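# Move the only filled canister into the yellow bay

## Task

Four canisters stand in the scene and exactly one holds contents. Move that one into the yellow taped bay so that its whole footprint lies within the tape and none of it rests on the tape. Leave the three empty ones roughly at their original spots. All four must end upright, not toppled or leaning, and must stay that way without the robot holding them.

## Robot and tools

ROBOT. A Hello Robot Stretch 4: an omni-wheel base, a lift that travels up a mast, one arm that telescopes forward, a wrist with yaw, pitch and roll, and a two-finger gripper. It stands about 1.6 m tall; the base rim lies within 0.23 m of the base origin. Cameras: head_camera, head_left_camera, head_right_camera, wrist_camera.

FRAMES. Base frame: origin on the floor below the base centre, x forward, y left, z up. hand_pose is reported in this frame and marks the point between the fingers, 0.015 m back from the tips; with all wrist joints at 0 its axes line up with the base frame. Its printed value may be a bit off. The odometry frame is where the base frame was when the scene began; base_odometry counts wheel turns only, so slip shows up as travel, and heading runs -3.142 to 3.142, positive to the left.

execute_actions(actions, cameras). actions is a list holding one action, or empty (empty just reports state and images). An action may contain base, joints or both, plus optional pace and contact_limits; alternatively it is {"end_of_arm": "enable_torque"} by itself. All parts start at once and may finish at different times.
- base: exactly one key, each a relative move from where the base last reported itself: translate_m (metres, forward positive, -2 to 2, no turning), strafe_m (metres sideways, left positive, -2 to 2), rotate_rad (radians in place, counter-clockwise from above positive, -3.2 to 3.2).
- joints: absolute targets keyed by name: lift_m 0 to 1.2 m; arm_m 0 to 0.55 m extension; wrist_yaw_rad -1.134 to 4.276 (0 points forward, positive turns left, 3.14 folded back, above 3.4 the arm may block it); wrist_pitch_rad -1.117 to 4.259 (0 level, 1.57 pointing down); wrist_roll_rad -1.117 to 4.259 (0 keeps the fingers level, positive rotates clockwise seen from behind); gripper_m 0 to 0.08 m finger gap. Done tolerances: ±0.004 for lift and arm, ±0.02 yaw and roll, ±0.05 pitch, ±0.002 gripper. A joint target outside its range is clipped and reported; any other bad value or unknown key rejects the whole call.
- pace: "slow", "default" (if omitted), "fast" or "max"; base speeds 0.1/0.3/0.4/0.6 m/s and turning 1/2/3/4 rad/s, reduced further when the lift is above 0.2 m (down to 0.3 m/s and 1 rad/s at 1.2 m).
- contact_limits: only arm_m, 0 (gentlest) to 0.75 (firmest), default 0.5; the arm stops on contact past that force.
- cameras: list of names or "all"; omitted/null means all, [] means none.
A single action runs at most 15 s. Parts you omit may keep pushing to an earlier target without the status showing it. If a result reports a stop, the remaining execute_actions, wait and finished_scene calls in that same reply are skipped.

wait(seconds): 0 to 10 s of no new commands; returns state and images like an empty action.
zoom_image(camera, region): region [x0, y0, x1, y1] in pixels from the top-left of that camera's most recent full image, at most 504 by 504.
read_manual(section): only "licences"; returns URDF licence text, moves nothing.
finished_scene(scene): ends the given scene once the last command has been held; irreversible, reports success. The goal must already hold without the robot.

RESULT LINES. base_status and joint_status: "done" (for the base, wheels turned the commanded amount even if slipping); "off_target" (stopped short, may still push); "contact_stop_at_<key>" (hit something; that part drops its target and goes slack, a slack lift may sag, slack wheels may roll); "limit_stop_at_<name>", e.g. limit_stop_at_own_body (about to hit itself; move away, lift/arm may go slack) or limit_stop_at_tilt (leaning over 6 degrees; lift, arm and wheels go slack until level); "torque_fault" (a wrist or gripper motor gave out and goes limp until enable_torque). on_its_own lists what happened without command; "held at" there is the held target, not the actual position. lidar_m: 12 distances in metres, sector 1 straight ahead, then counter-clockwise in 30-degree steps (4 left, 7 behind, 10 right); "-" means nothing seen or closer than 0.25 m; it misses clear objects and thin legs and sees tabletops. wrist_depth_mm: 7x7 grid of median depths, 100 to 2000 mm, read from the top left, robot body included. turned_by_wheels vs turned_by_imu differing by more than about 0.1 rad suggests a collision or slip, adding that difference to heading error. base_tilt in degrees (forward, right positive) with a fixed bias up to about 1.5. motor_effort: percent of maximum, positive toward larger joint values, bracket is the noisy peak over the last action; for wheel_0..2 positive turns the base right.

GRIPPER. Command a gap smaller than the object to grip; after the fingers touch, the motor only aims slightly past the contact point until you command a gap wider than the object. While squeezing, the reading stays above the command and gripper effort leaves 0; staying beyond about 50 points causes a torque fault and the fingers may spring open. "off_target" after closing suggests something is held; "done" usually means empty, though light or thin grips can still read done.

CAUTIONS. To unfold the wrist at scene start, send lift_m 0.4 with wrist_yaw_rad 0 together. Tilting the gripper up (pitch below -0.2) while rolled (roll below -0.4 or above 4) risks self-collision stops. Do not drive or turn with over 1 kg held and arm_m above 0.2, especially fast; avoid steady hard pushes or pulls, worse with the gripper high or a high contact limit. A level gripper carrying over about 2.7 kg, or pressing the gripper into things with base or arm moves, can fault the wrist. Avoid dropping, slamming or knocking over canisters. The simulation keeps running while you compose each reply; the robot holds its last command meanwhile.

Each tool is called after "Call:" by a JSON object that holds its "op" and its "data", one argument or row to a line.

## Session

Call:
{"op": "execute_actions", "data": {
  "actions": []
}}

Scene clock: 0.00 s.
base_odometry: x=+0.000 y=+0.000 heading=+0.000 (m, m, rad; odometry frame)
turned_by_wheels: +0.000 (rad since the last result)
turned_by_imu: +0.000 (rad since the last result)
base_tilt: forward=+0.0 right=-0.6 (deg)
lidar_m: 1.04 1.59 0.92 0.88 1.68 1.71 0.79 1.70 1.72 0.99 2.05 1.06
base_status: not commanded
joint_positions: lift_m=+0.239 arm_m=-0.001 wrist_yaw_rad=+3.245 wrist_pitch_rad=-0.006 wrist_roll_rad=+0.005 gripper_m=+0.040
joint_status: not commanded
motor_effort: lift_m=+20 arm_m=-1 wrist_yaw_rad=+2 wrist_pitch_rad=-8 wrist_roll_rad=+0 gripper_m=+2 wheel_0=+0 wheel_1=+0 wheel_2=+0 (%)
hand_pose: x=-0.0506 y=+0.0650 z=+0.4188 quat_wxyz=(-0.052, +0.003, +0.002, +0.999) (m; base frame)
wrist_depth_mm: - - 141 - - 1863 1499 / - - 138 - - 1808 1499 / - - 128 232 - 1863 1537 / - 108 137 - - 1863 1499 / 186 223 1863 1008 - 1808 1499 / 192 1499 1708 960 1537 1618 1464 / 191 234 112 931 131 1182 1118
pictures: head_camera, head_left_camera, head_right_camera, wrist_camera
Images, in order (width x height): head_camera 420x560, head_left_camera 420x672, head_right_camera 420x672, wrist_camera 616x392.

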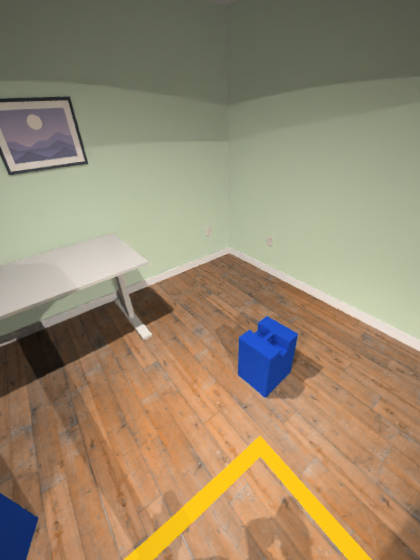

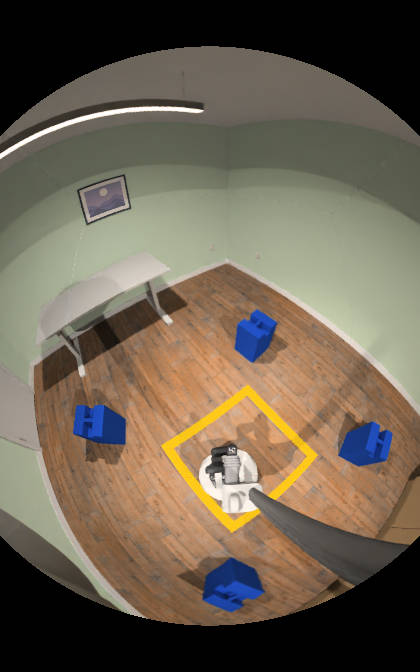

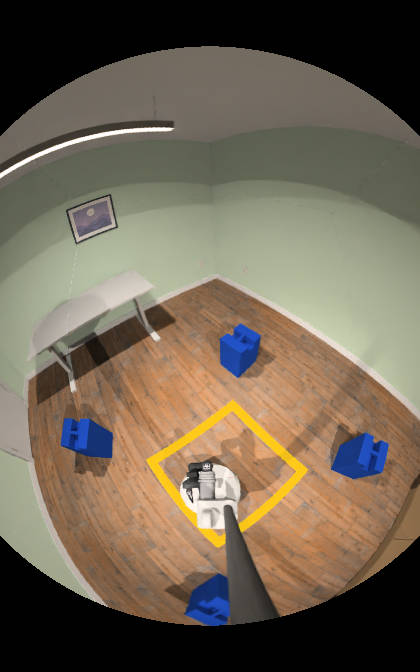

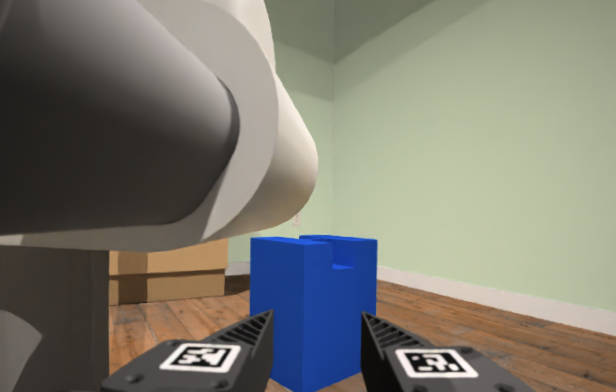

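Call:
{"op": "execute_actions", "data": {
  "actions": [
    {"joints":{"lift_m":0.4,"wrist_yaw_rad":0,"gripper_m":0}}
  ],
  "cameras": []
}}

Call:
{"op": "execute_actions", "data": {
  "actions": [
    {"base":{"translate_m":0.35},"joints":{"lift_m":0.02}}
  ],
  "cameras": ["head_camera","wrist_camera"]
}}

Scene clock: 14.10 s.
base_odometry: x=+0.000 y=+0.000 heading=+0.000 (m, m, rad; odometry frame)
turned_by_wheels: +0.000 (rad since the last result)
turned_by_imu: -0.001 (rad since the last result)
base_tilt: forward=+0.1 right=-0.6 (deg)
lidar_m: 1.05 1.58 0.91 0.89 1.69 1.71 0.81 1.70 1.74 0.99 2.04 1.04
base_status: not commanded
joint_positions: lift_m=+0.400 arm_m=-0.001 wrist_yaw_rad=+0.000 wrist_pitch_rad=-0.006 wrist_roll_rad=+0.005 gripper_m=+0.000
joint_status: all done
motor_effort: lift_m=+23(25) arm_m=-1(1) wrist_yaw_rad=-1(5) wrist_pitch_rad=-7(7) wrist_roll_rad=+0(1) gripper_m=-2(1) wheel_0=+0(0) wheel_1=+0(0) wheel_2=+0(0) (%)
hand_pose: x=+0.3827 y=-0.0873 z=+0.5793 quat_wxyz=(+1.000, +0.002, -0.003, +0.000) (m; base frame)
wrist_depth_mm: 1863 - - - - 1921 1576 / 1863 - - - - 1863 1537 / 1808 - - - - 1921 1618 / 1808 - - - - 1863 1576 / 1921 - - - - 1808 1618 / 1808 1983 - - 931 1808 1576 / 1397 1397 1537 115 798 1430 1464
pictures: none
No camera images: the call's "cameras" was empty. Leave "cameras" out to get every camera's image.

Scene clock: 16.77 s.
base_odometry: x=+0.350 y=+0.000 heading=+0.000 (m, m, rad; odometry frame)
turned_by_wheels: +0.000 (rad since the last result)
turned_by_imu: -0.001 (rad since the last result)
base_tilt: forward=+0.1 right=-0.5 (deg)
lidar_m: 0.81 1.31 1.32 0.86 1.90 1.91 1.15 1.99 1.06 1.09 1.82 0.73
base_status: done
joint_positions: lift_m=+0.074 arm_m=-0.001 wrist_yaw_rad=+0.000 wrist_pitch_rad=-0.006 wrist_roll_rad=+0.005 gripper_m=+0.000
joint_status: lift_m limit_stop_at_own_body (moved -0.325 of -0.380)
on_its_own: lift_m is slack since a limit_stop_at_own_body (your +0.020 is given up); arm_m is slack since a limit_stop_at_own_body
motor_effort: lift_m=+20(22) arm_m=+0(1) wrist_yaw_rad=+0(0) wrist_pitch_rad=-8(9) wrist_roll_rad=-2(1) gripper_m=+0(2) wheel_0=+1(6) wheel_1=+1(7) wheel_2=+2(6) (%)
hand_pose: x=+0.3826 y=-0.0874 z=+0.2540 quat_wxyz=(+1.000, +0.002, -0.003, +0.000) (m; base frame)
wrist_depth_mm: 1661 1863 - - - 1661 1430 / 1138 1808 - - - 1661 1397 / 1537 1808 - - - 1576 1397 / 1618 1863 - - 535 484 1397 / 1576 1808 - 1921 525 484 1366 / 991 1042 1060 904 525 484 976 / 676 699 741 116 473 488 715
pictures: head_camera, wrist_camera
Images, in order (width x height): head_camera 420x560, wrist_camera 616x392.

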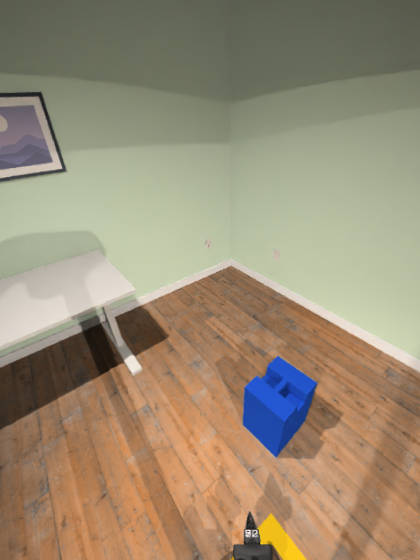

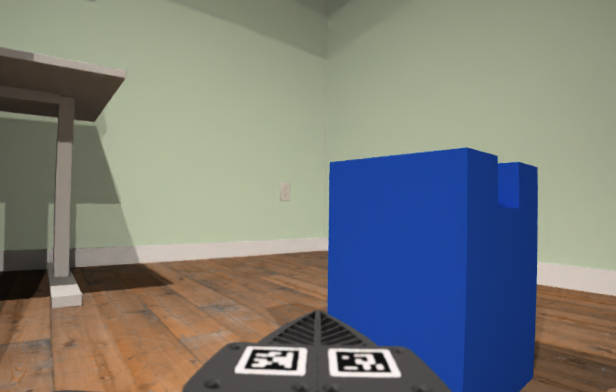

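Call:
{"op": "execute_actions", "data": {
  "actions": [
    {"base":{"strafe_m":-0.13},"joints":{"arm_m":0.15,"lift_m":0.08}}
  ],
  "cameras": []
}}

Call:
{"op": "execute_actions", "data": {
  "actions": [
    {"joints":{"lift_m":0.0}}
  ],
  "cameras": ["wrist_camera"]
}}

Call:
{"op": "execute_actions", "data": {
  "actions": [
    {"joints":{"arm_m":0.34},"pace":"slow","contact_limits":{"arm_m":0.1}}
  ],
  "cameras": ["head_camera","wrist_camera"]
}}

Scene clock: 27.67 s.
base_odometry: x=+0.350 y=-0.130 heading=+0.000 (m, m, rad; odometry frame)
turned_by_wheels: +0.000 (rad since the last result)
turned_by_imu: -0.001 (rad since the last result)
base_tilt: forward=+0.2 right=-0.7 (deg)
lidar_m: 0.68 1.40 1.42 1.00 2.01 2.02 1.13 1.89 0.93 0.99 1.72 0.76
base_status: done
joint_positions: lift_m=+0.080 arm_m=+0.149 wrist_yaw_rad=+0.000 wrist_pitch_rad=-0.006 wrist_roll_rad=+0.005 gripper_m=+0.000
joint_status: all done
motor_effort: lift_m=+23(21) arm_m=+6(7) wrist_yaw_rad=+1(1) wrist_pitch_rad=-7(7) wrist_roll_rad=-2(0) gripper_m=+0(1) wheel_0=-1(5) wheel_1=-1(11) wheel_2=+1(1) (%)
hand_pose: x=+0.5325 y=-0.0874 z=+0.2593 quat_wxyz=(+1.000, +0.002, -0.003, +0.000) (m; base frame)
wrist_depth_mm: 1576 1756 - - 1863 1499 1205 / 1618 1808 - - 1863 1430 1255 / 1618 1756 - 410 329 1366 1255 / 1576 1808 - 377 324 449 1255 / 1576 1756 1921 375 322 427 1229 / 1025 1060 976 359 322 427 1118 / 683 715 691 115 303 430 750
pictures: none
No camera images: the call's "cameras" was empty. Leave "cameras" out to get every camera's image.

Scene clock: 28.97 s.
base_odometry: x=+0.350 y=-0.130 heading=+0.000 (m, m, rad; odometry frame)
turned_by_wheels: +0.000 (rad since the last result)
turned_by_imu: +0.000 (rad since the last result)
base_tilt: forward=+0.2 right=-0.6 (deg)
lidar_m: 0.70 1.40 1.40 1.02 2.01 2.03 1.16 1.90 0.95 1.00 1.72 0.76
base_status: not commanded
joint_positions: lift_m=+0.001 arm_m=+0.149 wrist_yaw_rad=+0.000 wrist_pitch_rad=-0.006 wrist_roll_rad=+0.005 gripper_m=+0.000
joint_status: all done
motor_effort: lift_m=+17(23) arm_m=+6(6) wrist_yaw_rad=+1(1) wrist_pitch_rad=-7(8) wrist_roll_rad=+1(3) gripper_m=-1(0) wheel_0=+0(0) wheel_1=-1(1) wheel_2=+1(1) (%)
hand_pose: x=+0.5325 y=-0.0874 z=+0.1802 quat_wxyz=(+1.000, +0.002, -0.003, +0.000) (m; base frame)
wrist_depth_mm: 1576 1808 - - 1756 1499 1229 / 1618 1756 - 384 325 1397 1229 / 1576 1808 1983 379 322 442 1255 / 1576 1863 1983 377 322 424 1229 / 1576 1661 1464 375 322 427 1229 / 759 788 723 359 322 427 831 / 517 525 517 115 301 433 539
pictures: wrist_camera
Images, in order (width x height): wrist_camera 616x392.

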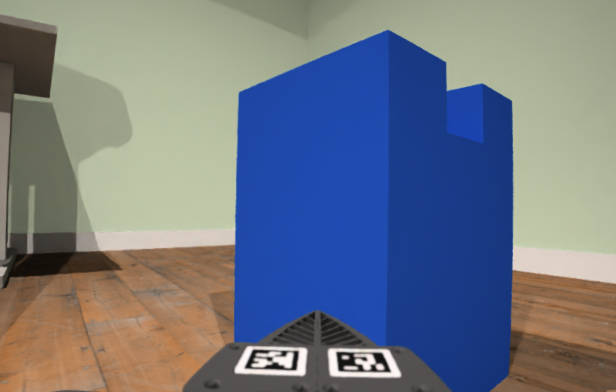

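Scene clock: 32.13 s.
base_odometry: x=+0.350 y=-0.130 heading=+0.000 (m, m, rad; odometry frame)
turned_by_wheels: +0.000 (rad since the last result)
turned_by_imu: -0.001 (rad since the last result)
base_tilt: forward=+0.2 right=-0.7 (deg)
lidar_m: 0.71 1.40 1.43 1.00 2.01 2.02 1.17 1.90 0.95 0.99 1.73 0.76
base_status: not commanded
joint_positions: lift_m=+0.001 arm_m=+0.339 wrist_yaw_rad=+0.000 wrist_pitch_rad=-0.006 wrist_roll_rad=+0.005 gripper_m=+0.000
joint_status: all done
motor_effort: lift_m=+17(17) arm_m=+6(7) wrist_yaw_rad=+1(1) wrist_pitch_rad=-8(8) wrist_roll_rad=-1(1) gripper_m=-1(2) wheel_0=+0(0) wheel_1=-1(1) wheel_2=+1(1) (%)
contact_limits: arm_m 0.1
hand_pose: x=+0.7224 y=-0.0874 z=+0.1802 quat_wxyz=(+1.000, +0.002, -0.003, +0.000) (m; base frame)
wrist_depth_mm: 1499 1661 263 187 146 122 - / 1499 1661 259 186 146 122 139 / 1499 1661 256 185 145 122 137 / 1464 1661 253 184 144 121 136 / 1430 1576 251 183 143 120 136 / 759 778 250 175 143 120 136 / 508 521 264 115 129 119 -
pictures: head_camera, wrist_camera
Images, in order (width x height): head_camera 420x560, wrist_camera 616x392.

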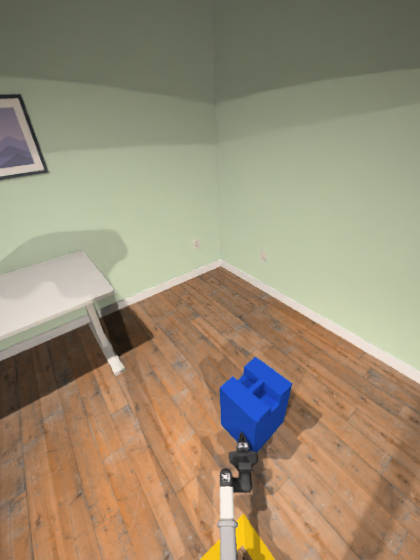

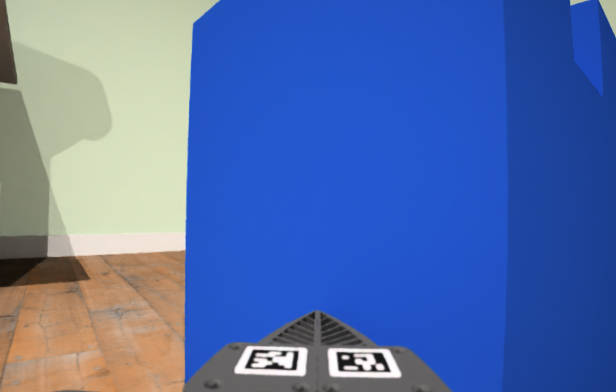

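Not touching yet.

Call:
{"op": "execute_actions", "data": {
  "actions": [
    {"joints":{"arm_m":0.42},"pace":"slow","contact_limits":{"arm_m":0.1}}
  ],
  "cameras": ["wrist_camera"]
}}

Scene clock: 40.70 s.
base_odometry: x=+0.350 y=-0.130 heading=+0.000 (m, m, rad; odometry frame)
turned_by_wheels: +0.000 (rad since the last result)
turned_by_imu: -0.001 (rad since the last result)
base_tilt: forward=+0.2 right=-0.7 (deg)
lidar_m: 0.74 1.39 1.43 0.98 2.00 2.03 1.15 1.88 0.94 0.99 1.72 0.81
base_status: not commanded
joint_positions: lift_m=+0.001 arm_m=+0.419 wrist_yaw_rad=+0.000 wrist_pitch_rad=-0.006 wrist_roll_rad=+0.005 gripper_m=+0.000
joint_status: all done
motor_effort: lift_m=+17(17) arm_m=+7(8) wrist_yaw_rad=+2(1) wrist_pitch_rad=-8(8) wrist_roll_rad=-2(2) gripper_m=-1(1) wheel_0=+0(0) wheel_1=-1(1) wheel_2=+1(1) (%)
contact_limits: arm_m 0.1
hand_pose: x=+0.8023 y=-0.0874 z=+0.1802 quat_wxyz=(+1.000, +0.002, -0.003, +0.000) (m; base frame)
wrist_depth_mm: 1430 1618 265 179 135 110 - / 1464 1618 263 178 135 110 - / 1397 1618 258 177 135 109 - / 1397 1661 255 175 134 109 - / 1336 1537 252 174 133 108 - / 750 788 250 166 132 109 - / 508 525 268 115 119 108 -
pictures: wrist_camera
Images, in order (width x height): wrist_camera 616x392.

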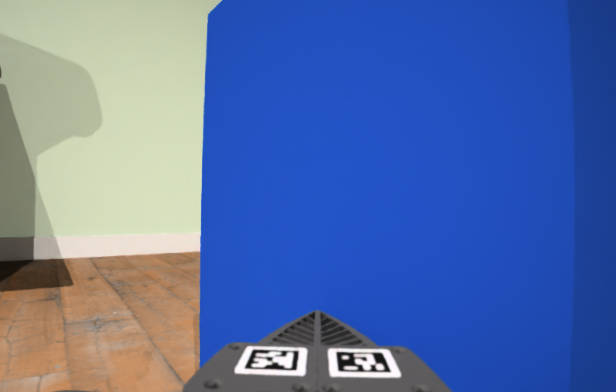

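Call:
{"op": "execute_actions", "data": {
  "actions": [
    {"base":{"translate_m":-0.35},"joints":{"arm_m":0.15}}
  ],
  "cameras": []
}}

Call:
{"op": "execute_actions", "data": {
  "actions": [
    {"base":{"rotate_rad":-1.4}}
  ],
  "cameras": ["head_camera","wrist_camera"]
}}

Scene clock: 50.50 s.
base_odometry: x=+0.000 y=-0.130 heading=+0.000 (m, m, rad; odometry frame)
turned_by_wheels: +0.000 (rad since the last result)
turned_by_imu: -0.001 (rad since the last result)
base_tilt: forward=+0.1 right=-0.6 (deg)
lidar_m: 1.08 1.65 1.04 1.01 1.78 1.02 0.79 1.61 1.67 0.87 1.93 1.29
base_status: done
joint_positions: lift_m=+0.001 arm_m=+0.151 wrist_yaw_rad=+0.000 wrist_pitch_rad=-0.006 wrist_roll_rad=+0.005 gripper_m=+0.000
joint_status: all done
motor_effort: lift_m=+17(17) arm_m=-6(6) wrist_yaw_rad=+1(0) wrist_pitch_rad=-10(7) wrist_roll_rad=-2(1) gripper_m=-1(1) wheel_0=-1(5) wheel_1=+0(5) wheel_2=-1(8) (%)
hand_pose: x=+0.5347 y=-0.0875 z=+0.1802 quat_wxyz=(+1.000, +0.002, -0.003, +0.000) (m; base frame)
wrist_depth_mm: 1863 - - - - 1708 1397 / 1366 - - - - 1661 1397 / 1756 - - - 1921 1708 1430 / 1756 - - 809 798 1708 1430 / 1499 1708 1708 798 788 1576 1397 / 768 788 809 732 750 820 820 / 517 530 559 115 530 549 539
pictures: none
No camera images: the call's "cameras" was empty. Leave "cameras" out to get every camera's image.

Scene clock: 52.47 s.
base_odometry: x=+0.000 y=-0.130 heading=-1.400 (m, m, rad; odometry frame)
turned_by_wheels: -1.400 (rad since the last result)
turned_by_imu: -1.394 (rad since the last result)
base_tilt: forward=+0.2 right=-0.6 (deg)
lidar_m: 0.88 1.94 1.09 1.16 1.67 1.02 1.85 1.80 0.80 0.81 1.63 0.97
base_status: done
joint_positions: lift_m=+0.001 arm_m=+0.151 wrist_yaw_rad=+0.000 wrist_pitch_rad=-0.006 wrist_roll_rad=+0.005 gripper_m=+0.000
joint_status: not commanded
motor_effort: lift_m=+17(17) arm_m=-6(6) wrist_yaw_rad=+1(0) wrist_pitch_rad=-7(8) wrist_roll_rad=-2(1) gripper_m=+0(1) wheel_0=+1(3) wheel_1=+1(6) wheel_2=-2(8) (%)
hand_pose: x=+0.5347 y=-0.0874 z=+0.1802 quat_wxyz=(+1.000, +0.002, -0.003, +0.000) (m; base frame)
wrist_depth_mm: 1366 1499 1708 1921 - - 1336 / 1397 1464 1708 1863 - - 1308 / 1366 1499 1618 580 508 - 1281 / 1336 1499 1661 580 508 - 1308 / 1336 1430 1537 574 508 1281 1308 / 768 788 809 544 512 676 809 / 512 525 564 116 488 549 544
pictures: head_camera, wrist_camera
Images, in order (width x height): head_camera 420x560, wrist_camera 616x392.

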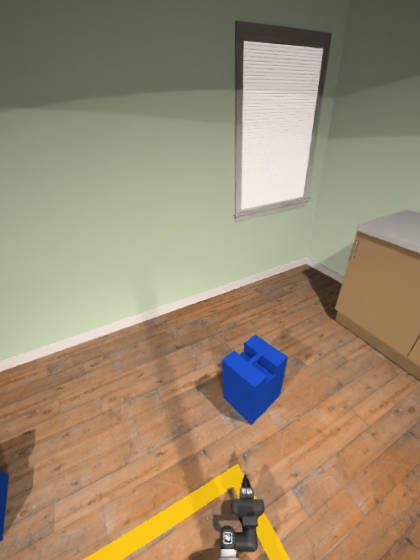

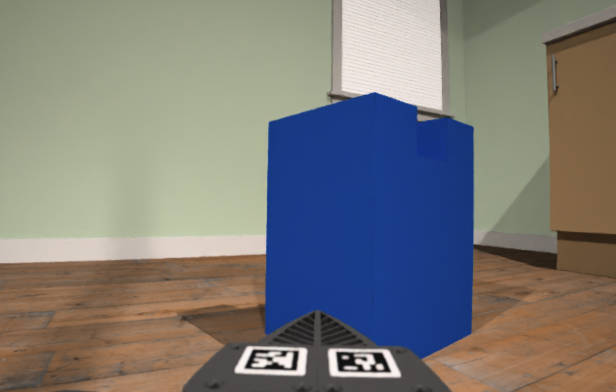

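Call:
{"op": "execute_actions", "data": {
  "actions": [
    {"base":{"translate_m":0.25},"joints":{"arm_m":0.28}}
  ],
  "cameras": []
}}

Call:
{"op": "execute_actions", "data": {
  "actions": [
    {"joints":{"arm_m":0.37},"pace":"slow","contact_limits":{"arm_m":0.1}}
  ],
  "cameras": []
}}

Scene clock: 73.10 s.
base_odometry: x=+0.043 y=-0.376 heading=-1.400 (m, m, rad; odometry frame)
turned_by_wheels: +0.000 (rad since the last result)
turned_by_imu: -0.002 (rad since the last result)
base_tilt: forward=+0.1 right=-0.6 (deg)
lidar_m: 0.61 1.71 1.22 1.05 1.80 1.24 1.36 2.00 0.91 1.53 1.50 0.64
base_status: done
joint_positions: lift_m=+0.001 arm_m=+0.279 wrist_yaw_rad=+0.000 wrist_pitch_rad=-0.006 wrist_roll_rad=+0.005 gripper_m=+0.000
joint_status: all done
motor_effort: lift_m=+17(17) arm_m=+6(7) wrist_yaw_rad=+1(2) wrist_pitch_rad=-8(8) wrist_roll_rad=+1(1) gripper_m=-1(1) wheel_0=+0(5) wheel_1=+0(5) wheel_2=+1(10) (%)
hand_pose: x=+0.6625 y=-0.0874 z=+0.1802 quat_wxyz=(+1.000, +0.002, -0.003, +0.000) (m; base frame)
wrist_depth_mm: 1098 1182 276 195 150 122 - / 1098 1182 272 193 150 122 - / 1118 1182 268 191 150 122 - / 1098 1205 265 191 149 121 - / 1078 1160 264 190 148 121 - / 759 788 262 181 147 120 - / 512 525 276 115 133 119 -
pictures: none
No camera images: the call's "cameras" was empty. Leave "cameras" out to get every camera's image.

Scene clock: 75.27 s.
base_odometry: x=+0.043 y=-0.376 heading=-1.400 (m, m, rad; odometry frame)
turned_by_wheels: +0.000 (rad since the last result)
turned_by_imu: -0.001 (rad since the last result)
base_tilt: forward=+0.2 right=-0.6 (deg)
lidar_m: 0.69 1.71 1.22 1.05 1.80 1.25 1.33 2.01 0.90 1.56 1.50 0.72
base_status: not commanded
joint_positions: lift_m=+0.001 arm_m=+0.369 wrist_yaw_rad=+0.000 wrist_pitch_rad=-0.006 wrist_roll_rad=+0.005 gripper_m=+0.000
joint_status: all done
motor_effort: lift_m=+17(17) arm_m=+7(8) wrist_yaw_rad=+1(0) wrist_pitch_rad=-7(8) wrist_roll_rad=-3(1) gripper_m=-1(3) wheel_0=+0(1) wheel_1=+0(0) wheel_2=+1(1) (%)
contact_limits: arm_m 0.1
hand_pose: x=+0.7523 y=-0.0874 z=+0.1802 quat_wxyz=(+1.000, +0.002, -0.003, +0.000) (m; base frame)
wrist_depth_mm: 1042 1118 1205 180 133 108 - / 1042 1118 1182 179 133 108 - / 1042 1138 1205 178 132 108 - / 1008 1118 1182 177 132 108 - / 1008 1118 264 175 131 107 - / 759 788 263 166 130 107 - / 512 525 480 115 116 107 -
pictures: none
No camera images: the call's "cameras" was empty. Leave "cameras" out to get every camera's image.

Call:
{"op": "execute_actions", "data": {
  "actions": [
    {"base":{"translate_m":-0.3},"joints":{"arm_m":0.15}}
  ],
  "cameras": []
}}

Call:
{"op": "execute_actions", "data": {
  "actions": [
    {"base":{"rotate_rad":-1.6}}
  ],
  "cameras": ["head_camera","wrist_camera"]
}}

Scene clock: 84.63 s.
base_odometry: x=-0.008 y=-0.081 heading=-1.400 (m, m, rad; odometry frame)
turned_by_wheels: +0.000 (rad since the last result)
turned_by_imu: -0.001 (rad since the last result)
base_tilt: forward=+0.2 right=-0.8 (deg)
lidar_m: 0.95 1.98 1.11 1.20 1.65 0.96 1.81 1.75 0.86 0.78 1.63 1.09
base_status: done
joint_positions: lift_m=+0.001 arm_m=+0.151 wrist_yaw_rad=+0.000 wrist_pitch_rad=-0.006 wrist_roll_rad=+0.005 gripper_m=+0.000
joint_status: all done
motor_effort: lift_m=+17(17) arm_m=-7(7) wrist_yaw_rad=+2(0) wrist_pitch_rad=-7(7) wrist_roll_rad=-1(2) gripper_m=-1(1) wheel_0=+0(2) wheel_1=+0(5) wheel_2=-2(9) (%)
hand_pose: x=+0.5347 y=-0.0874 z=+0.1802 quat_wxyz=(+1.000, +0.002, -0.003, +0.000) (m; base frame)
wrist_depth_mm: 1397 1537 1756 1983 - - 1576 / 1397 1576 1756 1921 - - 1336 / 1366 1537 1708 750 627 - 1336 / 1366 1576 1708 707 621 - 1308 / 1397 1464 1618 707 627 1499 1336 / 759 788 820 661 627 741 809 / 512 530 559 115 530 549 539
pictures: none
No camera images: the call's "cameras" was empty. Leave "cameras" out to get every camera's image.

Scene clock: 86.70 s.
base_odometry: x=-0.008 y=-0.081 heading=-3.000 (m, m, rad; odometry frame)
turned_by_wheels: -1.600 (rad since the last result)
turned_by_imu: -1.593 (rad since the last result)
base_tilt: forward=+0.2 right=-0.6 (deg)
lidar_m: 0.79 1.65 1.13 0.98 1.97 1.09 1.17 1.65 0.97 1.19 1.75 0.88
base_status: done
joint_positions: lift_m=+0.001 arm_m=+0.151 wrist_yaw_rad=+0.000 wrist_pitch_rad=-0.006 wrist_roll_rad=+0.005 gripper_m=+0.000
joint_status: not commanded
motor_effort: lift_m=+17(17) arm_m=-7(6) wrist_yaw_rad=+1(0) wrist_pitch_rad=-8(7) wrist_roll_rad=-1(1) gripper_m=-2(1) wheel_0=-1(9) wheel_1=+1(7) wheel_2=-1(7) (%)
hand_pose: x=+0.5347 y=-0.0874 z=+0.1802 quat_wxyz=(+1.000, +0.002, -0.003, +0.000) (m; base frame)
wrist_depth_mm: 1138 1255 1983 - - 1708 1366 / 1160 1281 1397 - 462 1661 1366 / 1160 1255 1397 488 427 569 1336 / 1138 1281 1397 480 424 569 1336 / 1182 1308 1430 480 421 569 1336 / 759 778 798 459 424 564 820 / 512 525 564 116 404 525 539
pictures: head_camera, wrist_camera
Images, in order (width x height): head_camera 420x560, wrist_camera 616x392.

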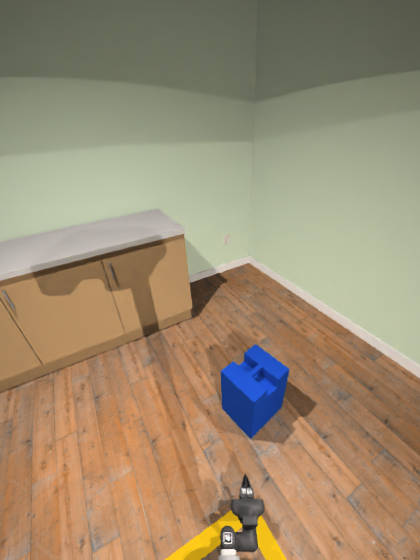

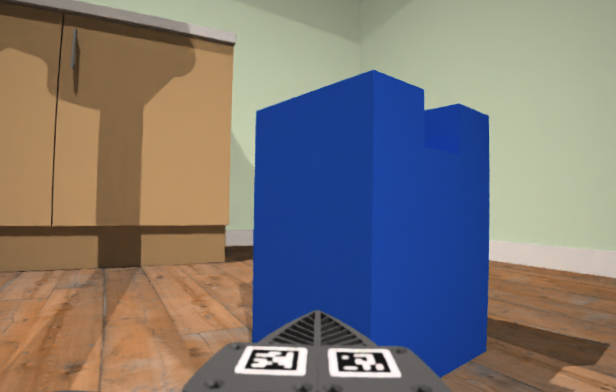

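Gap about 0.34.

Call:
{"op": "execute_actions", "data": {
  "actions": [
    {"joints":{"arm_m":0.44}}
  ],
  "cameras": []
}}

Call:
{"op": "execute_actions", "data": {
  "actions": [
    {"joints":{"arm_m":0.54},"pace":"slow","contact_limits":{"arm_m":0.1}}
  ],
  "cameras": ["wrist_camera"]
}}

Scene clock: 94.97 s.
base_odometry: x=-0.008 y=-0.081 heading=-3.000 (m, m, rad; odometry frame)
turned_by_wheels: +0.000 (rad since the last result)
turned_by_imu: -0.001 (rad since the last result)
base_tilt: forward=+0.1 right=-0.7 (deg)
lidar_m: 0.80 1.64 1.14 0.98 1.97 1.13 1.16 1.66 0.98 1.18 1.74 0.90
base_status: not commanded
joint_positions: lift_m=+0.001 arm_m=+0.439 wrist_yaw_rad=+0.000 wrist_pitch_rad=-0.006 wrist_roll_rad=+0.005 gripper_m=+0.000
joint_status: all done
motor_effort: lift_m=+17(17) arm_m=+6(6) wrist_yaw_rad=+0(1) wrist_pitch_rad=-6(7) wrist_roll_rad=-2(2) gripper_m=-2(1) wheel_0=-1(0) wheel_1=+1(1) wheel_2=-1(1) (%)
hand_pose: x=+0.8225 y=-0.0874 z=+0.1802 quat_wxyz=(+1.000, +0.002, -0.003, +0.000) (m; base frame)
wrist_depth_mm: 946 1025 276 192 147 118 - / 931 1025 272 191 147 118 - / 931 1025 268 189 146 118 - / 931 1042 266 188 145 118 - / 976 1078 264 187 145 117 - / 759 788 262 178 144 116 - / 512 525 278 115 130 116 -
pictures: none
No camera images: the call's "cameras" was empty. Leave "cameras" out to get every camera's image.

Scene clock: 97.27 s.
base_odometry: x=-0.008 y=-0.081 heading=-2.999 (m, m, rad; odometry frame)
turned_by_wheels: +0.001 (rad since the last result)
turned_by_imu: +0.000 (rad since the last result)
base_tilt: forward=+0.3 right=-0.6 (deg)
lidar_m: 0.85 1.64 1.10 0.95 1.98 1.11 1.18 1.64 0.95 1.19 1.72 0.91
base_status: not commanded
joint_positions: lift_m=+0.001 arm_m=+0.538 wrist_yaw_rad=+0.001 wrist_pitch_rad=-0.007 wrist_roll_rad=+0.005 gripper_m=+0.000
joint_status: all done
motor_effort: lift_m=+17(17) arm_m=+10(13) wrist_yaw_rad=-1(6) wrist_pitch_rad=-7(9) wrist_roll_rad=+0(1) gripper_m=+0(1) wheel_0=+7(7) wheel_1=+3(3) wheel_2=-1(2) (%)
contact_limits: arm_m 0.1
hand_pose: x=+0.9218 y=-0.0873 z=+0.1803 quat_wxyz=(+1.000, +0.002, -0.003, +0.000) (m; base frame)
wrist_depth_mm: 878 960 1025 182 127 104 - / 878 946 1008 181 127 104 - / 878 946 1025 179 126 104 - / 866 960 1025 178 126 105 - / 891 976 1060 177 125 105 - / 759 788 654 166 124 104 - / 508 525 512 116 109 - -
pictures: wrist_camera
Images, in order (width x height): wrist_camera 616x392.

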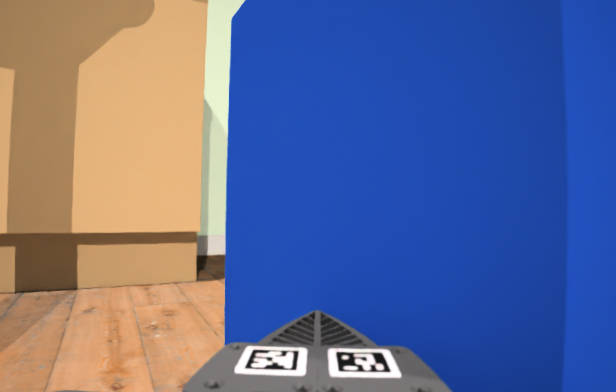

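Call:
{"op": "execute_actions", "data": {
  "actions": [
    {"joints":{"arm_m":0.15,"lift_m":0.3}}
  ],
  "cameras": ["head_camera","head_left_camera"]
}}

Call:
{"op": "execute_actions", "data": {
  "actions": [
    {"base":{"rotate_rad":2.215},"joints":{"arm_m":0,"wrist_yaw_rad":3.14}}
  ],
  "cameras": ["head_left_camera","head_right_camera"]
}}

Scene clock: 115.07 s.
base_odometry: x=-0.008 y=-0.081 heading=-3.000 (m, m, rad; odometry frame)
turned_by_wheels: +0.000 (rad since the last result)
turned_by_imu: -0.002 (rad since the last result)
base_tilt: forward=+0.2 right=-0.6 (deg)
lidar_m: 0.87 1.66 1.15 0.98 2.00 1.10 1.20 1.65 0.98 1.19 1.76 0.93
base_status: not commanded
joint_positions: lift_m=+0.300 arm_m=+0.151 wrist_yaw_rad=+0.000 wrist_pitch_rad=-0.006 wrist_roll_rad=+0.005 gripper_m=+0.000
joint_status: all done
motor_effort: lift_m=+23(22) arm_m=-7(7) wrist_yaw_rad=+1(7) wrist_pitch_rad=-7(11) wrist_roll_rad=-1(2) gripper_m=+0(1) wheel_0=+1(7) wheel_1=+2(3) wheel_2=+0(2) (%)
hand_pose: x=+0.5347 y=-0.0874 z=+0.4794 quat_wxyz=(+1.000, +0.002, -0.003, +0.000) (m; base frame)
wrist_depth_mm: 1618 1863 - - - 1618 1336 / 1576 1808 - - - 1618 1336 / 1138 1281 1397 - - 1661 1366 / 1138 1255 1397 - - 1661 1336 / 1138 1255 1397 - - 1618 1308 / 1160 1255 1430 597 597 1464 1336 / 1138 1205 1308 116 488 597 1205
pictures: head_camera, head_left_camera
Images, in order (width x height): head_camera 420x560, head_left_camera 420x672.

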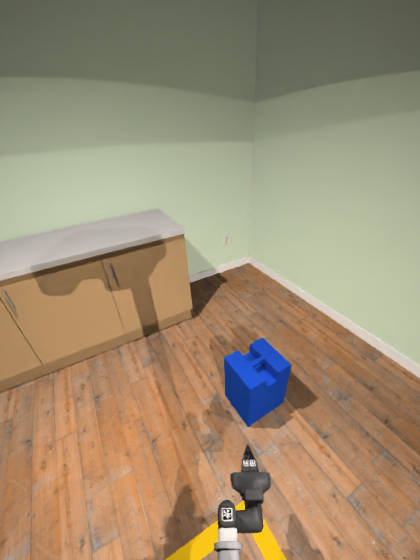

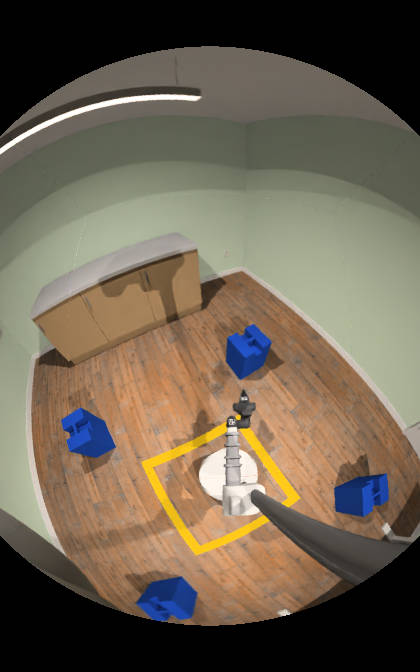

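Scene clock: 117.47 s.
base_odometry: x=-0.008 y=-0.081 heading=-0.785 (m, m, rad; odometry frame)
turned_by_wheels: +2.215 (rad since the last result)
turned_by_imu: +2.205 (rad since the last result)
base_tilt: forward=+0.1 right=-0.7 (deg)
lidar_m: 1.97 1.12 1.65 1.63 0.95 1.78 1.75 0.86 0.90 1.64 0.98 0.98
base_status: done
joint_positions: lift_m=+0.300 arm_m=+0.001 wrist_yaw_rad=+3.140 wrist_pitch_rad=-0.006 wrist_roll_rad=+0.005 gripper_m=+0.000
joint_status: all done
motor_effort: lift_m=+22(23) arm_m=-6(7) wrist_yaw_rad=+2(6) wrist_pitch_rad=-7(6) wrist_roll_rad=-3(2) gripper_m=+0(1) wheel_0=+1(5) wheel_1=-1(6) wheel_2=+2(7) (%)
hand_pose: x=-0.0405 y=+0.0878 z=+0.4794 quat_wxyz=(+0.001, +0.003, +0.002, +1.000) (m; base frame)
wrist_depth_mm: - 147 251 1921 1808 1756 1756 / - 116 146 1921 1808 1756 1708 / - 114 145 1863 1863 1756 1756 / - 126 168 1863 1808 1756 1756 / 208 - 1921 1863 1808 1708 1708 / 227 1808 1921 1921 1808 1708 1661 / 225 1229 1281 116 1229 1255 1255
pictures: head_left_camera, head_right_camera
Images, in order (width x height): head_left_camera 420x672, head_right_camera 420x672.

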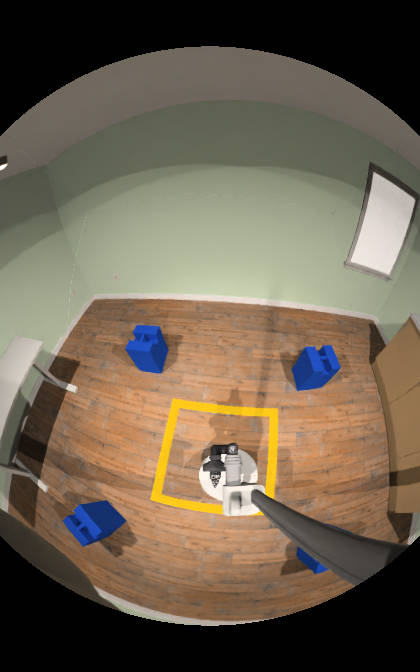

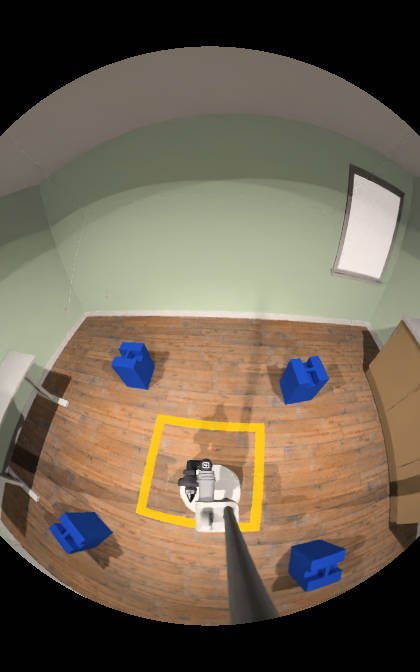

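Call:
{"op": "execute_actions", "data": {
  "actions": [
    {"base":{"translate_m":-1.1}}
  ],
  "cameras": []
}}

Call:
{"op": "execute_actions", "data": {
  "actions": [
    {"base":{"strafe_m":-0.7}}
  ],
  "cameras": ["head_left_camera","head_camera"]
}}

Scene clock: 138.63 s.
base_odometry: x=-0.787 y=+0.697 heading=-0.785 (m, m, rad; odometry frame)
turned_by_wheels: +0.000 (rad since the last result)
turned_by_imu: -0.002 (rad since the last result)
base_tilt: forward=+0.0 right=-0.7 (deg)
lidar_m: 2.34 2.10 0.94 1.73 0.88 0.67 0.66 0.72 1.12 0.69 0.58 1.92
base_status: done
joint_positions: lift_m=+0.300 arm_m=+0.001 wrist_yaw_rad=+3.140 wrist_pitch_rad=-0.006 wrist_roll_rad=+0.005 gripper_m=+0.000
joint_status: not commanded
motor_effort: lift_m=+22(23) arm_m=-6(6) wrist_yaw_rad=+2(2) wrist_pitch_rad=-8(8) wrist_roll_rad=-2(3) gripper_m=+0(1) wheel_0=+0(5) wheel_1=-2(5) wheel_2=-2(9) (%)
hand_pose: x=-0.0406 y=+0.0878 z=+0.4794 quat_wxyz=(+0.001, +0.003, +0.002, +1.000) (m; base frame)
wrist_depth_mm: - 147 251 798 768 750 723 / - 116 147 788 768 741 723 / - 114 145 798 759 741 723 / - 126 169 788 768 741 707 / 207 831 809 798 759 732 707 / 226 842 809 778 759 723 707 / 225 842 809 115 741 723 699
pictures: none
No camera images: the call's "cameras" was empty. Leave "cameras" out to get every camera's image.

Scene clock: 142.30 s.
base_odometry: x=-1.281 y=+0.202 heading=-0.785 (m, m, rad; odometry frame)
turned_by_wheels: +0.000 (rad since the last result)
turned_by_imu: -0.002 (rad since the last result)
base_tilt: forward=+0.1 right=-0.6 (deg)
lidar_m: 0.25 0.25 1.60 1.65 0.97 0.76 0.74 0.81 1.22 0.87 0.89 0.25
base_status: done
joint_positions: lift_m=+0.300 arm_m=+0.001 wrist_yaw_rad=+3.140 wrist_pitch_rad=-0.006 wrist_roll_rad=+0.005 gripper_m=+0.000
joint_status: not commanded
motor_effort: lift_m=+22(23) arm_m=-6(6) wrist_yaw_rad=+1(1) wrist_pitch_rad=-6(7) wrist_roll_rad=-2(2) gripper_m=-2(0) wheel_0=+4(14) wheel_1=+3(10) wheel_2=-4(5) (%)
hand_pose: x=-0.0406 y=+0.0878 z=+0.4794 quat_wxyz=(+0.001, +0.003, +0.002, +1.000) (m; base frame)
wrist_depth_mm: - 147 252 904 854 831 820 / - 116 146 904 854 831 798 / - 114 145 878 842 820 798 / - 126 168 891 842 809 798 / 207 917 904 878 831 809 788 / 225 931 904 866 831 820 788 / 225 917 904 116 820 809 778
pictures: head_camera, head_left_camera
Images, in order (width x height): head_camera 420x560, head_left_camera 420x672.

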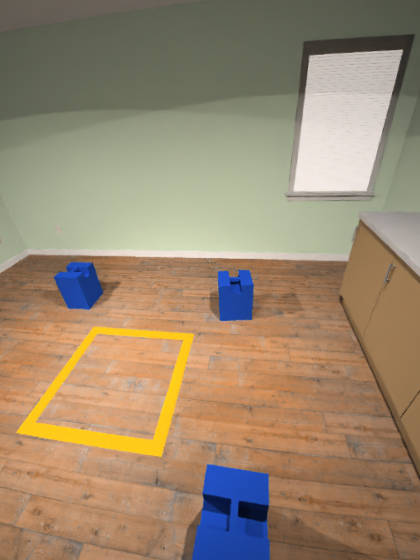

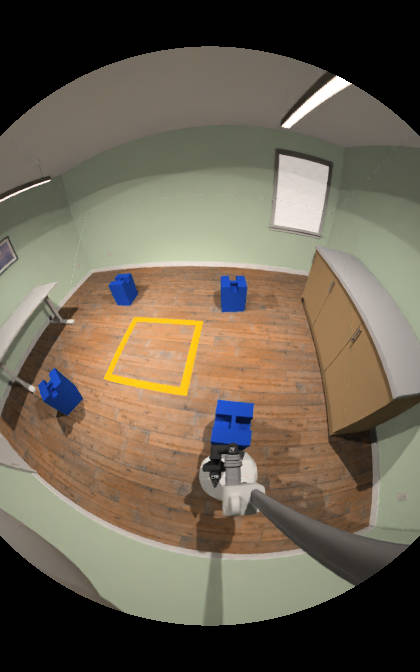

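Call:
{"op": "execute_actions", "data": {
  "actions": [
    {"base":{"strafe_m":-0.02},"pace":"slow"}
  ],
  "cameras": []
}}

Call:
{"op": "execute_actions", "data": {
  "actions": [
    {"base":{"translate_m":0.85},"pace":"slow"}
  ],
  "cameras": ["head_left_camera","head_camera"]
}}

Scene clock: 154.27 s.
base_odometry: x=-1.296 y=+0.188 heading=-0.785 (m, m, rad; odometry frame)
turned_by_wheels: +0.000 (rad since the last result)
turned_by_imu: -0.001 (rad since the last result)
base_tilt: forward=+0.2 right=-0.7 (deg)
lidar_m: 0.25 0.25 1.60 1.68 0.97 0.77 0.75 0.81 1.25 0.86 0.87 0.25
base_status: done
joint_positions: lift_m=+0.300 arm_m=+0.001 wrist_yaw_rad=+3.140 wrist_pitch_rad=-0.006 wrist_roll_rad=+0.005 gripper_m=+0.000
joint_status: not commanded
motor_effort: lift_m=+22(22) arm_m=-6(6) wrist_yaw_rad=+1(1) wrist_pitch_rad=-8(7) wrist_roll_rad=-2(2) gripper_m=-1(1) wheel_0=+5(10) wheel_1=-1(4) wheel_2=-5(6) (%)
hand_pose: x=-0.0406 y=+0.0878 z=+0.4794 quat_wxyz=(+0.001, +0.003, +0.002, +1.000) (m; base frame)
wrist_depth_mm: - 147 251 891 866 831 820 / - 116 146 891 866 831 809 / - 114 145 891 854 831 798 / - 126 168 878 854 831 798 / 207 931 904 878 842 809 788 / 226 931 904 866 842 820 778 / 225 931 904 115 820 809 788
pictures: none
No camera images: the call's "cameras" was empty. Leave "cameras" out to get every camera's image.

action 0: "base": translate_m = 0.85 would last too long for one action: at the pace "slow" translate_m can be at most 0.766 in either direction: name a faster pace, or command the rest in another action

Call:
{"op": "execute_actions", "data": {
  "actions": [
    {"base":{"translate_m":0.6},"pace":"slow"}
  ],
  "cameras": ["head_left_camera","head_camera"]
}}

Scene clock: 166.37 s.
base_odometry: x=-0.871 y=-0.236 heading=-0.785 (m, m, rad; odometry frame)
turned_by_wheels: +0.000 (rad since the last result)
turned_by_imu: -0.001 (rad since the last result)
base_tilt: forward=+0.0 right=-0.5 (deg)
lidar_m: 0.25 0.25 2.02 1.53 1.70 1.37 1.32 1.47 0.88 0.84 0.97 0.25
base_status: done
joint_positions: lift_m=+0.300 arm_m=+0.001 wrist_yaw_rad=+3.140 wrist_pitch_rad=-0.006 wrist_roll_rad=+0.005 gripper_m=+0.000
joint_status: not commanded
motor_effort: lift_m=+22(22) arm_m=-6(6) wrist_yaw_rad=+1(1) wrist_pitch_rad=-7(8) wrist_roll_rad=-2(0) gripper_m=-2(0) wheel_0=+6(8) wheel_1=+4(8) wheel_2=-8(12) (%)
hand_pose: x=-0.0406 y=+0.0878 z=+0.4794 quat_wxyz=(+0.001, +0.003, +0.002, +1.000) (m; base frame)
wrist_depth_mm: - 147 251 1499 1464 1397 1366 / - 116 146 1499 1464 1397 1366 / - 114 145 1499 1397 1366 1366 / - 126 168 1499 1430 1366 1336 / 207 1576 1537 1464 1430 1366 1366 / 226 1537 1499 1430 1397 1366 1336 / 225 1229 1308 115 1229 1281 1255
pictures: head_camera, head_left_camera
Images, in order (width x height): head_camera 420x560, head_left_camera 420x672.

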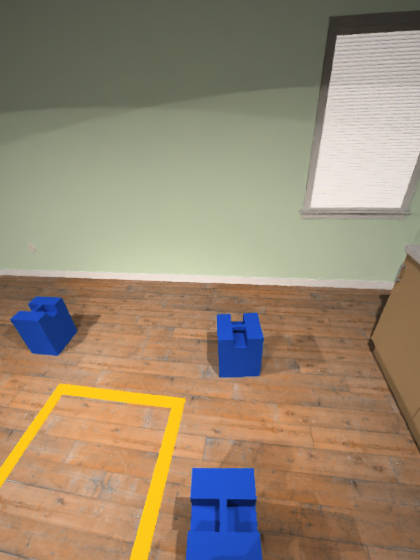

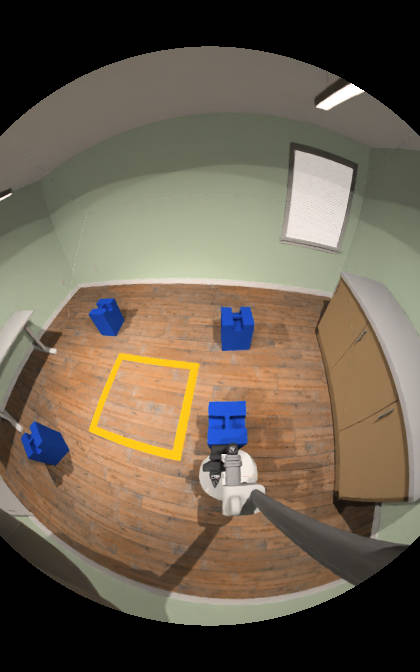

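Call:
{"op": "execute_actions", "data": {
  "actions": [
    {"base":{"translate_m":0.24},"pace":"slow"}
  ],
  "cameras": []
}}

Call:
{"op": "execute_actions", "data": {
  "actions": [
    {"base":{"translate_m":-0.04}}
  ],
  "cameras": []
}}

Call:
{"op": "execute_actions", "data": {
  "actions": [
    {"base":{"strafe_m":-0.38}}
  ],
  "cameras": []
}}

Call:
{"op": "execute_actions", "data": {
  "actions": [
    {"base":{"translate_m":0.385},"pace":"slow"}
  ],
  "cameras": ["head_left_camera","head_right_camera"]
}}

Scene clock: 179.80 s.
base_odometry: x=-0.702 y=-0.405 heading=-0.784 (m, m, rad; odometry frame)
turned_by_wheels: +0.000 (rad since the last result)
turned_by_imu: +0.000 (rad since the last result)
base_tilt: forward=+0.1 right=-0.6 (deg)
lidar_m: 0.25 0.25 1.78 1.54 1.70 1.61 1.58 1.74 0.92 0.88 0.99 0.25
base_status: done
joint_positions: lift_m=+0.300 arm_m=+0.001 wrist_yaw_rad=+3.140 wrist_pitch_rad=-0.006 wrist_roll_rad=+0.005 gripper_m=+0.000
joint_status: not commanded
motor_effort: lift_m=+22(22) arm_m=-6(6) wrist_yaw_rad=+1(1) wrist_pitch_rad=-7(6) wrist_roll_rad=+1(0) gripper_m=-1(0) wheel_0=+6(7) wheel_1=+5(9) wheel_2=-6(12) (%)
hand_pose: x=-0.0406 y=+0.0878 z=+0.4794 quat_wxyz=(+0.001, +0.003, +0.002, +1.000) (m; base frame)
wrist_depth_mm: - 147 251 1756 1661 1661 1618 / - 116 146 1756 1661 1618 1576 / - 114 145 1756 1661 1618 1576 / - 127 168 1708 1618 1618 1576 / 207 1863 1708 1756 1661 1618 1537 / 226 1808 1756 1661 1661 1618 1499 / 224 1229 1308 116 1255 1308 1255
pictures: none
No camera images: the call's "cameras" was empty. Leave "cameras" out to get every camera's image.

Scene clock: 180.90 s.
base_odometry: x=-0.730 y=-0.377 heading=-0.785 (m, m, rad; odometry frame)
turned_by_wheels: +0.000 (rad since the last result)
turned_by_imu: +0.000 (rad since the last result)
base_tilt: forward=+0.2 right=-0.7 (deg)
lidar_m: 0.25 0.25 1.83 1.54 1.76 1.55 1.53 1.68 0.92 0.89 0.99 0.25
base_status: done
joint_positions: lift_m=+0.300 arm_m=+0.001 wrist_yaw_rad=+3.140 wrist_pitch_rad=-0.006 wrist_roll_rad=+0.005 gripper_m=+0.000
joint_status: not commanded
motor_effort: lift_m=+22(22) arm_m=-6(6) wrist_yaw_rad=+1(1) wrist_pitch_rad=-7(8) wrist_roll_rad=-4(3) gripper_m=-1(1) wheel_0=-1(3) wheel_1=-1(5) wheel_2=-1(7) (%)
hand_pose: x=-0.0406 y=+0.0878 z=+0.4794 quat_wxyz=(+0.001, +0.003, +0.002, +1.000) (m; base frame)
wrist_depth_mm: - 147 251 1756 1618 1618 1576 / - 116 147 1708 1661 1576 1537 / - 114 145 1661 1618 1576 1499 / - 126 168 1661 1618 1537 1537 / 207 1808 1708 1708 1618 1576 1537 / 226 1808 1708 1661 1576 1576 1499 / 224 1229 1308 115 1255 1281 1255
pictures: none
No camera images: the call's "cameras" was empty. Leave "cameras" out to get every camera's image.

Scene clock: 183.50 s.
base_odometry: x=-0.998 y=-0.646 heading=-0.784 (m, m, rad; odometry frame)
turned_by_wheels: +0.000 (rad since the last result)
turned_by_imu: +0.000 (rad since the last result)
base_tilt: forward=+0.1 right=-0.5 (deg)
lidar_m: 0.99 0.38 0.37 1.92 2.03 1.62 1.59 0.69 0.53 0.51 0.57 0.89
base_status: done
joint_positions: lift_m=+0.300 arm_m=+0.001 wrist_yaw_rad=+3.140 wrist_pitch_rad=-0.006 wrist_roll_rad=+0.005 gripper_m=+0.000
joint_status: not commanded
motor_effort: lift_m=+21(22) arm_m=-6(6) wrist_yaw_rad=+1(2) wrist_pitch_rad=-7(7) wrist_roll_rad=+0(1) gripper_m=+0(3) wheel_0=-2(6) wheel_1=+1(10) wheel_2=+0(2) (%)
hand_pose: x=-0.0406 y=+0.0878 z=+0.4794 quat_wxyz=(+0.001, +0.003, +0.002, +1.000) (m; base frame)
wrist_depth_mm: - 147 251 1756 1661 1618 1576 / - 116 146 1808 1661 1618 1576 / - 114 145 1756 1661 1618 1537 / - 127 168 1756 1708 1618 1576 / 207 1808 1756 1708 1618 1576 1537 / 227 1756 1756 1708 1618 1618 1537 / 224 1229 1308 116 1255 1281 1255
pictures: none
No camera images: the call's "cameras" was empty. Leave "cameras" out to get every camera's image.

Scene clock: 188.63 s.
base_odometry: x=-0.726 y=-0.918 heading=-0.784 (m, m, rad; odometry frame)
turned_by_wheels: +0.000 (rad since the last result)
turned_by_imu: -0.002 (rad since the last result)
base_tilt: forward=+0.2 right=-0.5 (deg)
lidar_m: 0.59 0.62 0.25 0.25 0.28 2.01 1.97 0.75 0.58 0.56 0.63 0.99
base_status: done
joint_positions: lift_m=+0.300 arm_m=+0.001 wrist_yaw_rad=+3.140 wrist_pitch_rad=-0.006 wrist_roll_rad=+0.005 gripper_m=+0.000
joint_status: not commanded
motor_effort: lift_m=+22(22) arm_m=-6(6) wrist_yaw_rad=+1(1) wrist_pitch_rad=-6(7) wrist_roll_rad=-1(0) gripper_m=-1(0) wheel_0=+1(4) wheel_1=+2(4) wheel_2=-1(7) (%)
hand_pose: x=-0.0406 y=+0.0878 z=+0.4794 quat_wxyz=(+0.001, +0.003, +0.002, +1.000) (m; base frame)
wrist_depth_mm: - 147 251 - - - 1983 / - 116 146 - - - 1921 / - 114 145 - - 1983 1863 / - 126 168 - - 1983 1921 / 206 1008 - - - 1983 1863 / 226 1537 1863 1983 1983 1921 1863 / 224 1182 1336 116 1205 1281 1229
pictures: head_left_camera, head_right_camera
Images, in order (width x height): head_left_camera 420x672, head_right_camera 420x672.

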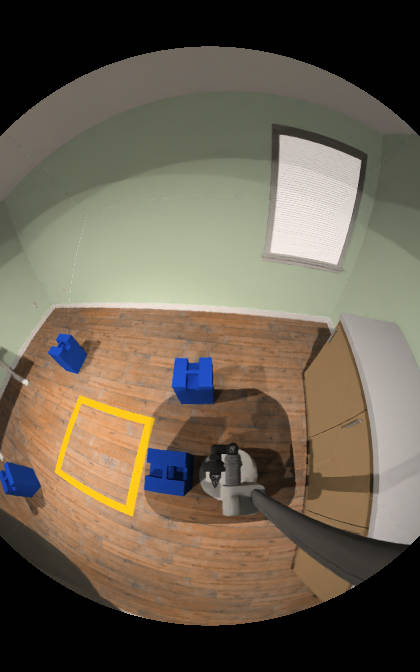

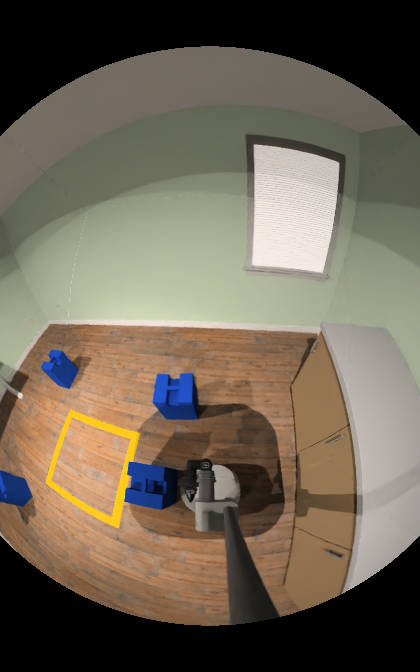

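Call:
{"op": "execute_actions", "data": {
  "actions": [
    {"base":{"strafe_m":0.75},"pace":"slow"}
  ],
  "cameras": []
}}

Call:
{"op": "execute_actions", "data": {
  "actions": [
    {"base":{"strafe_m":-0.4}}
  ],
  "cameras": ["head_left_camera","head_right_camera"]
}}

Scene clock: 209.83 s.
base_odometry: x=-0.196 y=-0.387 heading=-0.785 (m, m, rad; odometry frame)
turned_by_wheels: +0.000 (rad since the last result)
turned_by_imu: -0.004 (rad since the last result)
base_tilt: forward=+0.2 right=-0.7 (deg)
lidar_m: 1.85 1.35 0.25 0.25 0.27 1.91 1.88 2.05 1.34 1.31 0.88 0.70
base_status: done
joint_positions: lift_m=+0.300 arm_m=+0.001 wrist_yaw_rad=+3.140 wrist_pitch_rad=-0.006 wrist_roll_rad=+0.005 gripper_m=+0.000
joint_status: not commanded
motor_effort: lift_m=+22(22) arm_m=-6(6) wrist_yaw_rad=+0(1) wrist_pitch_rad=-8(7) wrist_roll_rad=-1(2) gripper_m=-1(0) wheel_0=-7(10) wheel_1=+5(9) wheel_2=-1(1) (%)
hand_pose: x=-0.0406 y=+0.0878 z=+0.4794 quat_wxyz=(+0.001, +0.003, +0.002, +1.000) (m; base frame)
wrist_depth_mm: - 147 251 - 1983 1921 1808 / - 116 146 - 1983 1921 1808 / - 114 145 - 1921 1921 1808 / - 127 168 - 1983 1863 1808 / 207 - - - 1983 1921 1756 / 227 1863 1921 1921 1921 1863 1808 / 225 1229 1281 116 1229 1255 1255
pictures: none
No camera images: the call's "cameras" was empty. Leave "cameras" out to get every camera's image.

Scene clock: 212.50 s.
base_odometry: x=-0.479 y=-0.670 heading=-0.784 (m, m, rad; odometry frame)
turned_by_wheels: +0.000 (rad since the last result)
turned_by_imu: +0.000 (rad since the last result)
base_tilt: forward=+0.1 right=-0.5 (deg)
lidar_m: 0.60 1.97 1.61 0.59 1.67 1.96 1.93 1.18 0.92 0.92 0.99 0.63
base_status: done
joint_positions: lift_m=+0.300 arm_m=+0.001 wrist_yaw_rad=+3.140 wrist_pitch_rad=-0.006 wrist_roll_rad=+0.005 gripper_m=+0.000
joint_status: not commanded
motor_effort: lift_m=+22(22) arm_m=-6(6) wrist_yaw_rad=+2(1) wrist_pitch_rad=-7(8) wrist_roll_rad=-1(1) gripper_m=-2(1) wheel_0=+0(10) wheel_1=+2(8) wheel_2=+0(0) (%)
hand_pose: x=-0.0406 y=+0.0878 z=+0.4795 quat_wxyz=(+0.001, +0.003, +0.002, +1.000) (m; base frame)
wrist_depth_mm: - 147 252 - - 1983 1808 / - 116 146 - - 1983 1921 / - 114 145 - - 1983 1921 / - 127 168 - 1983 1921 1863 / 207 - - - 1983 1921 1863 / 227 1863 1921 1983 1983 1863 1863 / 225 1229 1308 115 1255 1281 1255
pictures: head_left_camera, head_right_camera
Images, in order (width x height): head_left_camera 420x672, head_right_camera 420x672.

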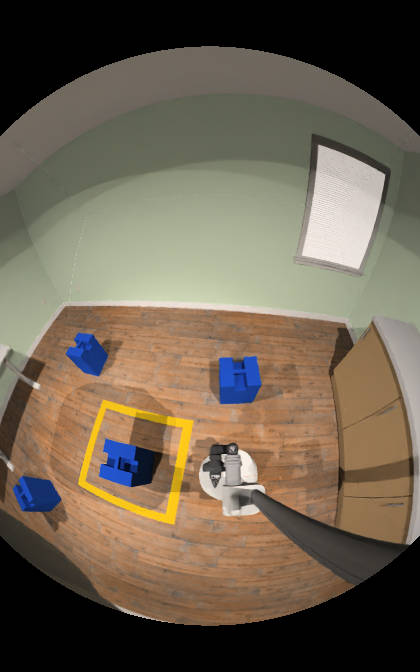

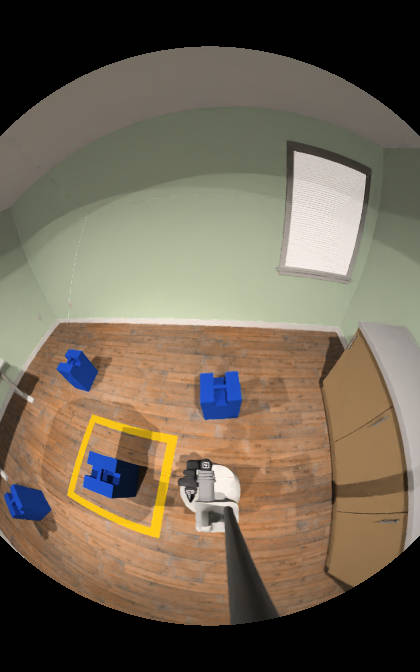

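Inside (the top is displaced by parallax; the base is central).

Call:
{"op": "finished_scene", "data": {
  "scene": 2
}}

The scene is finished: the task was done.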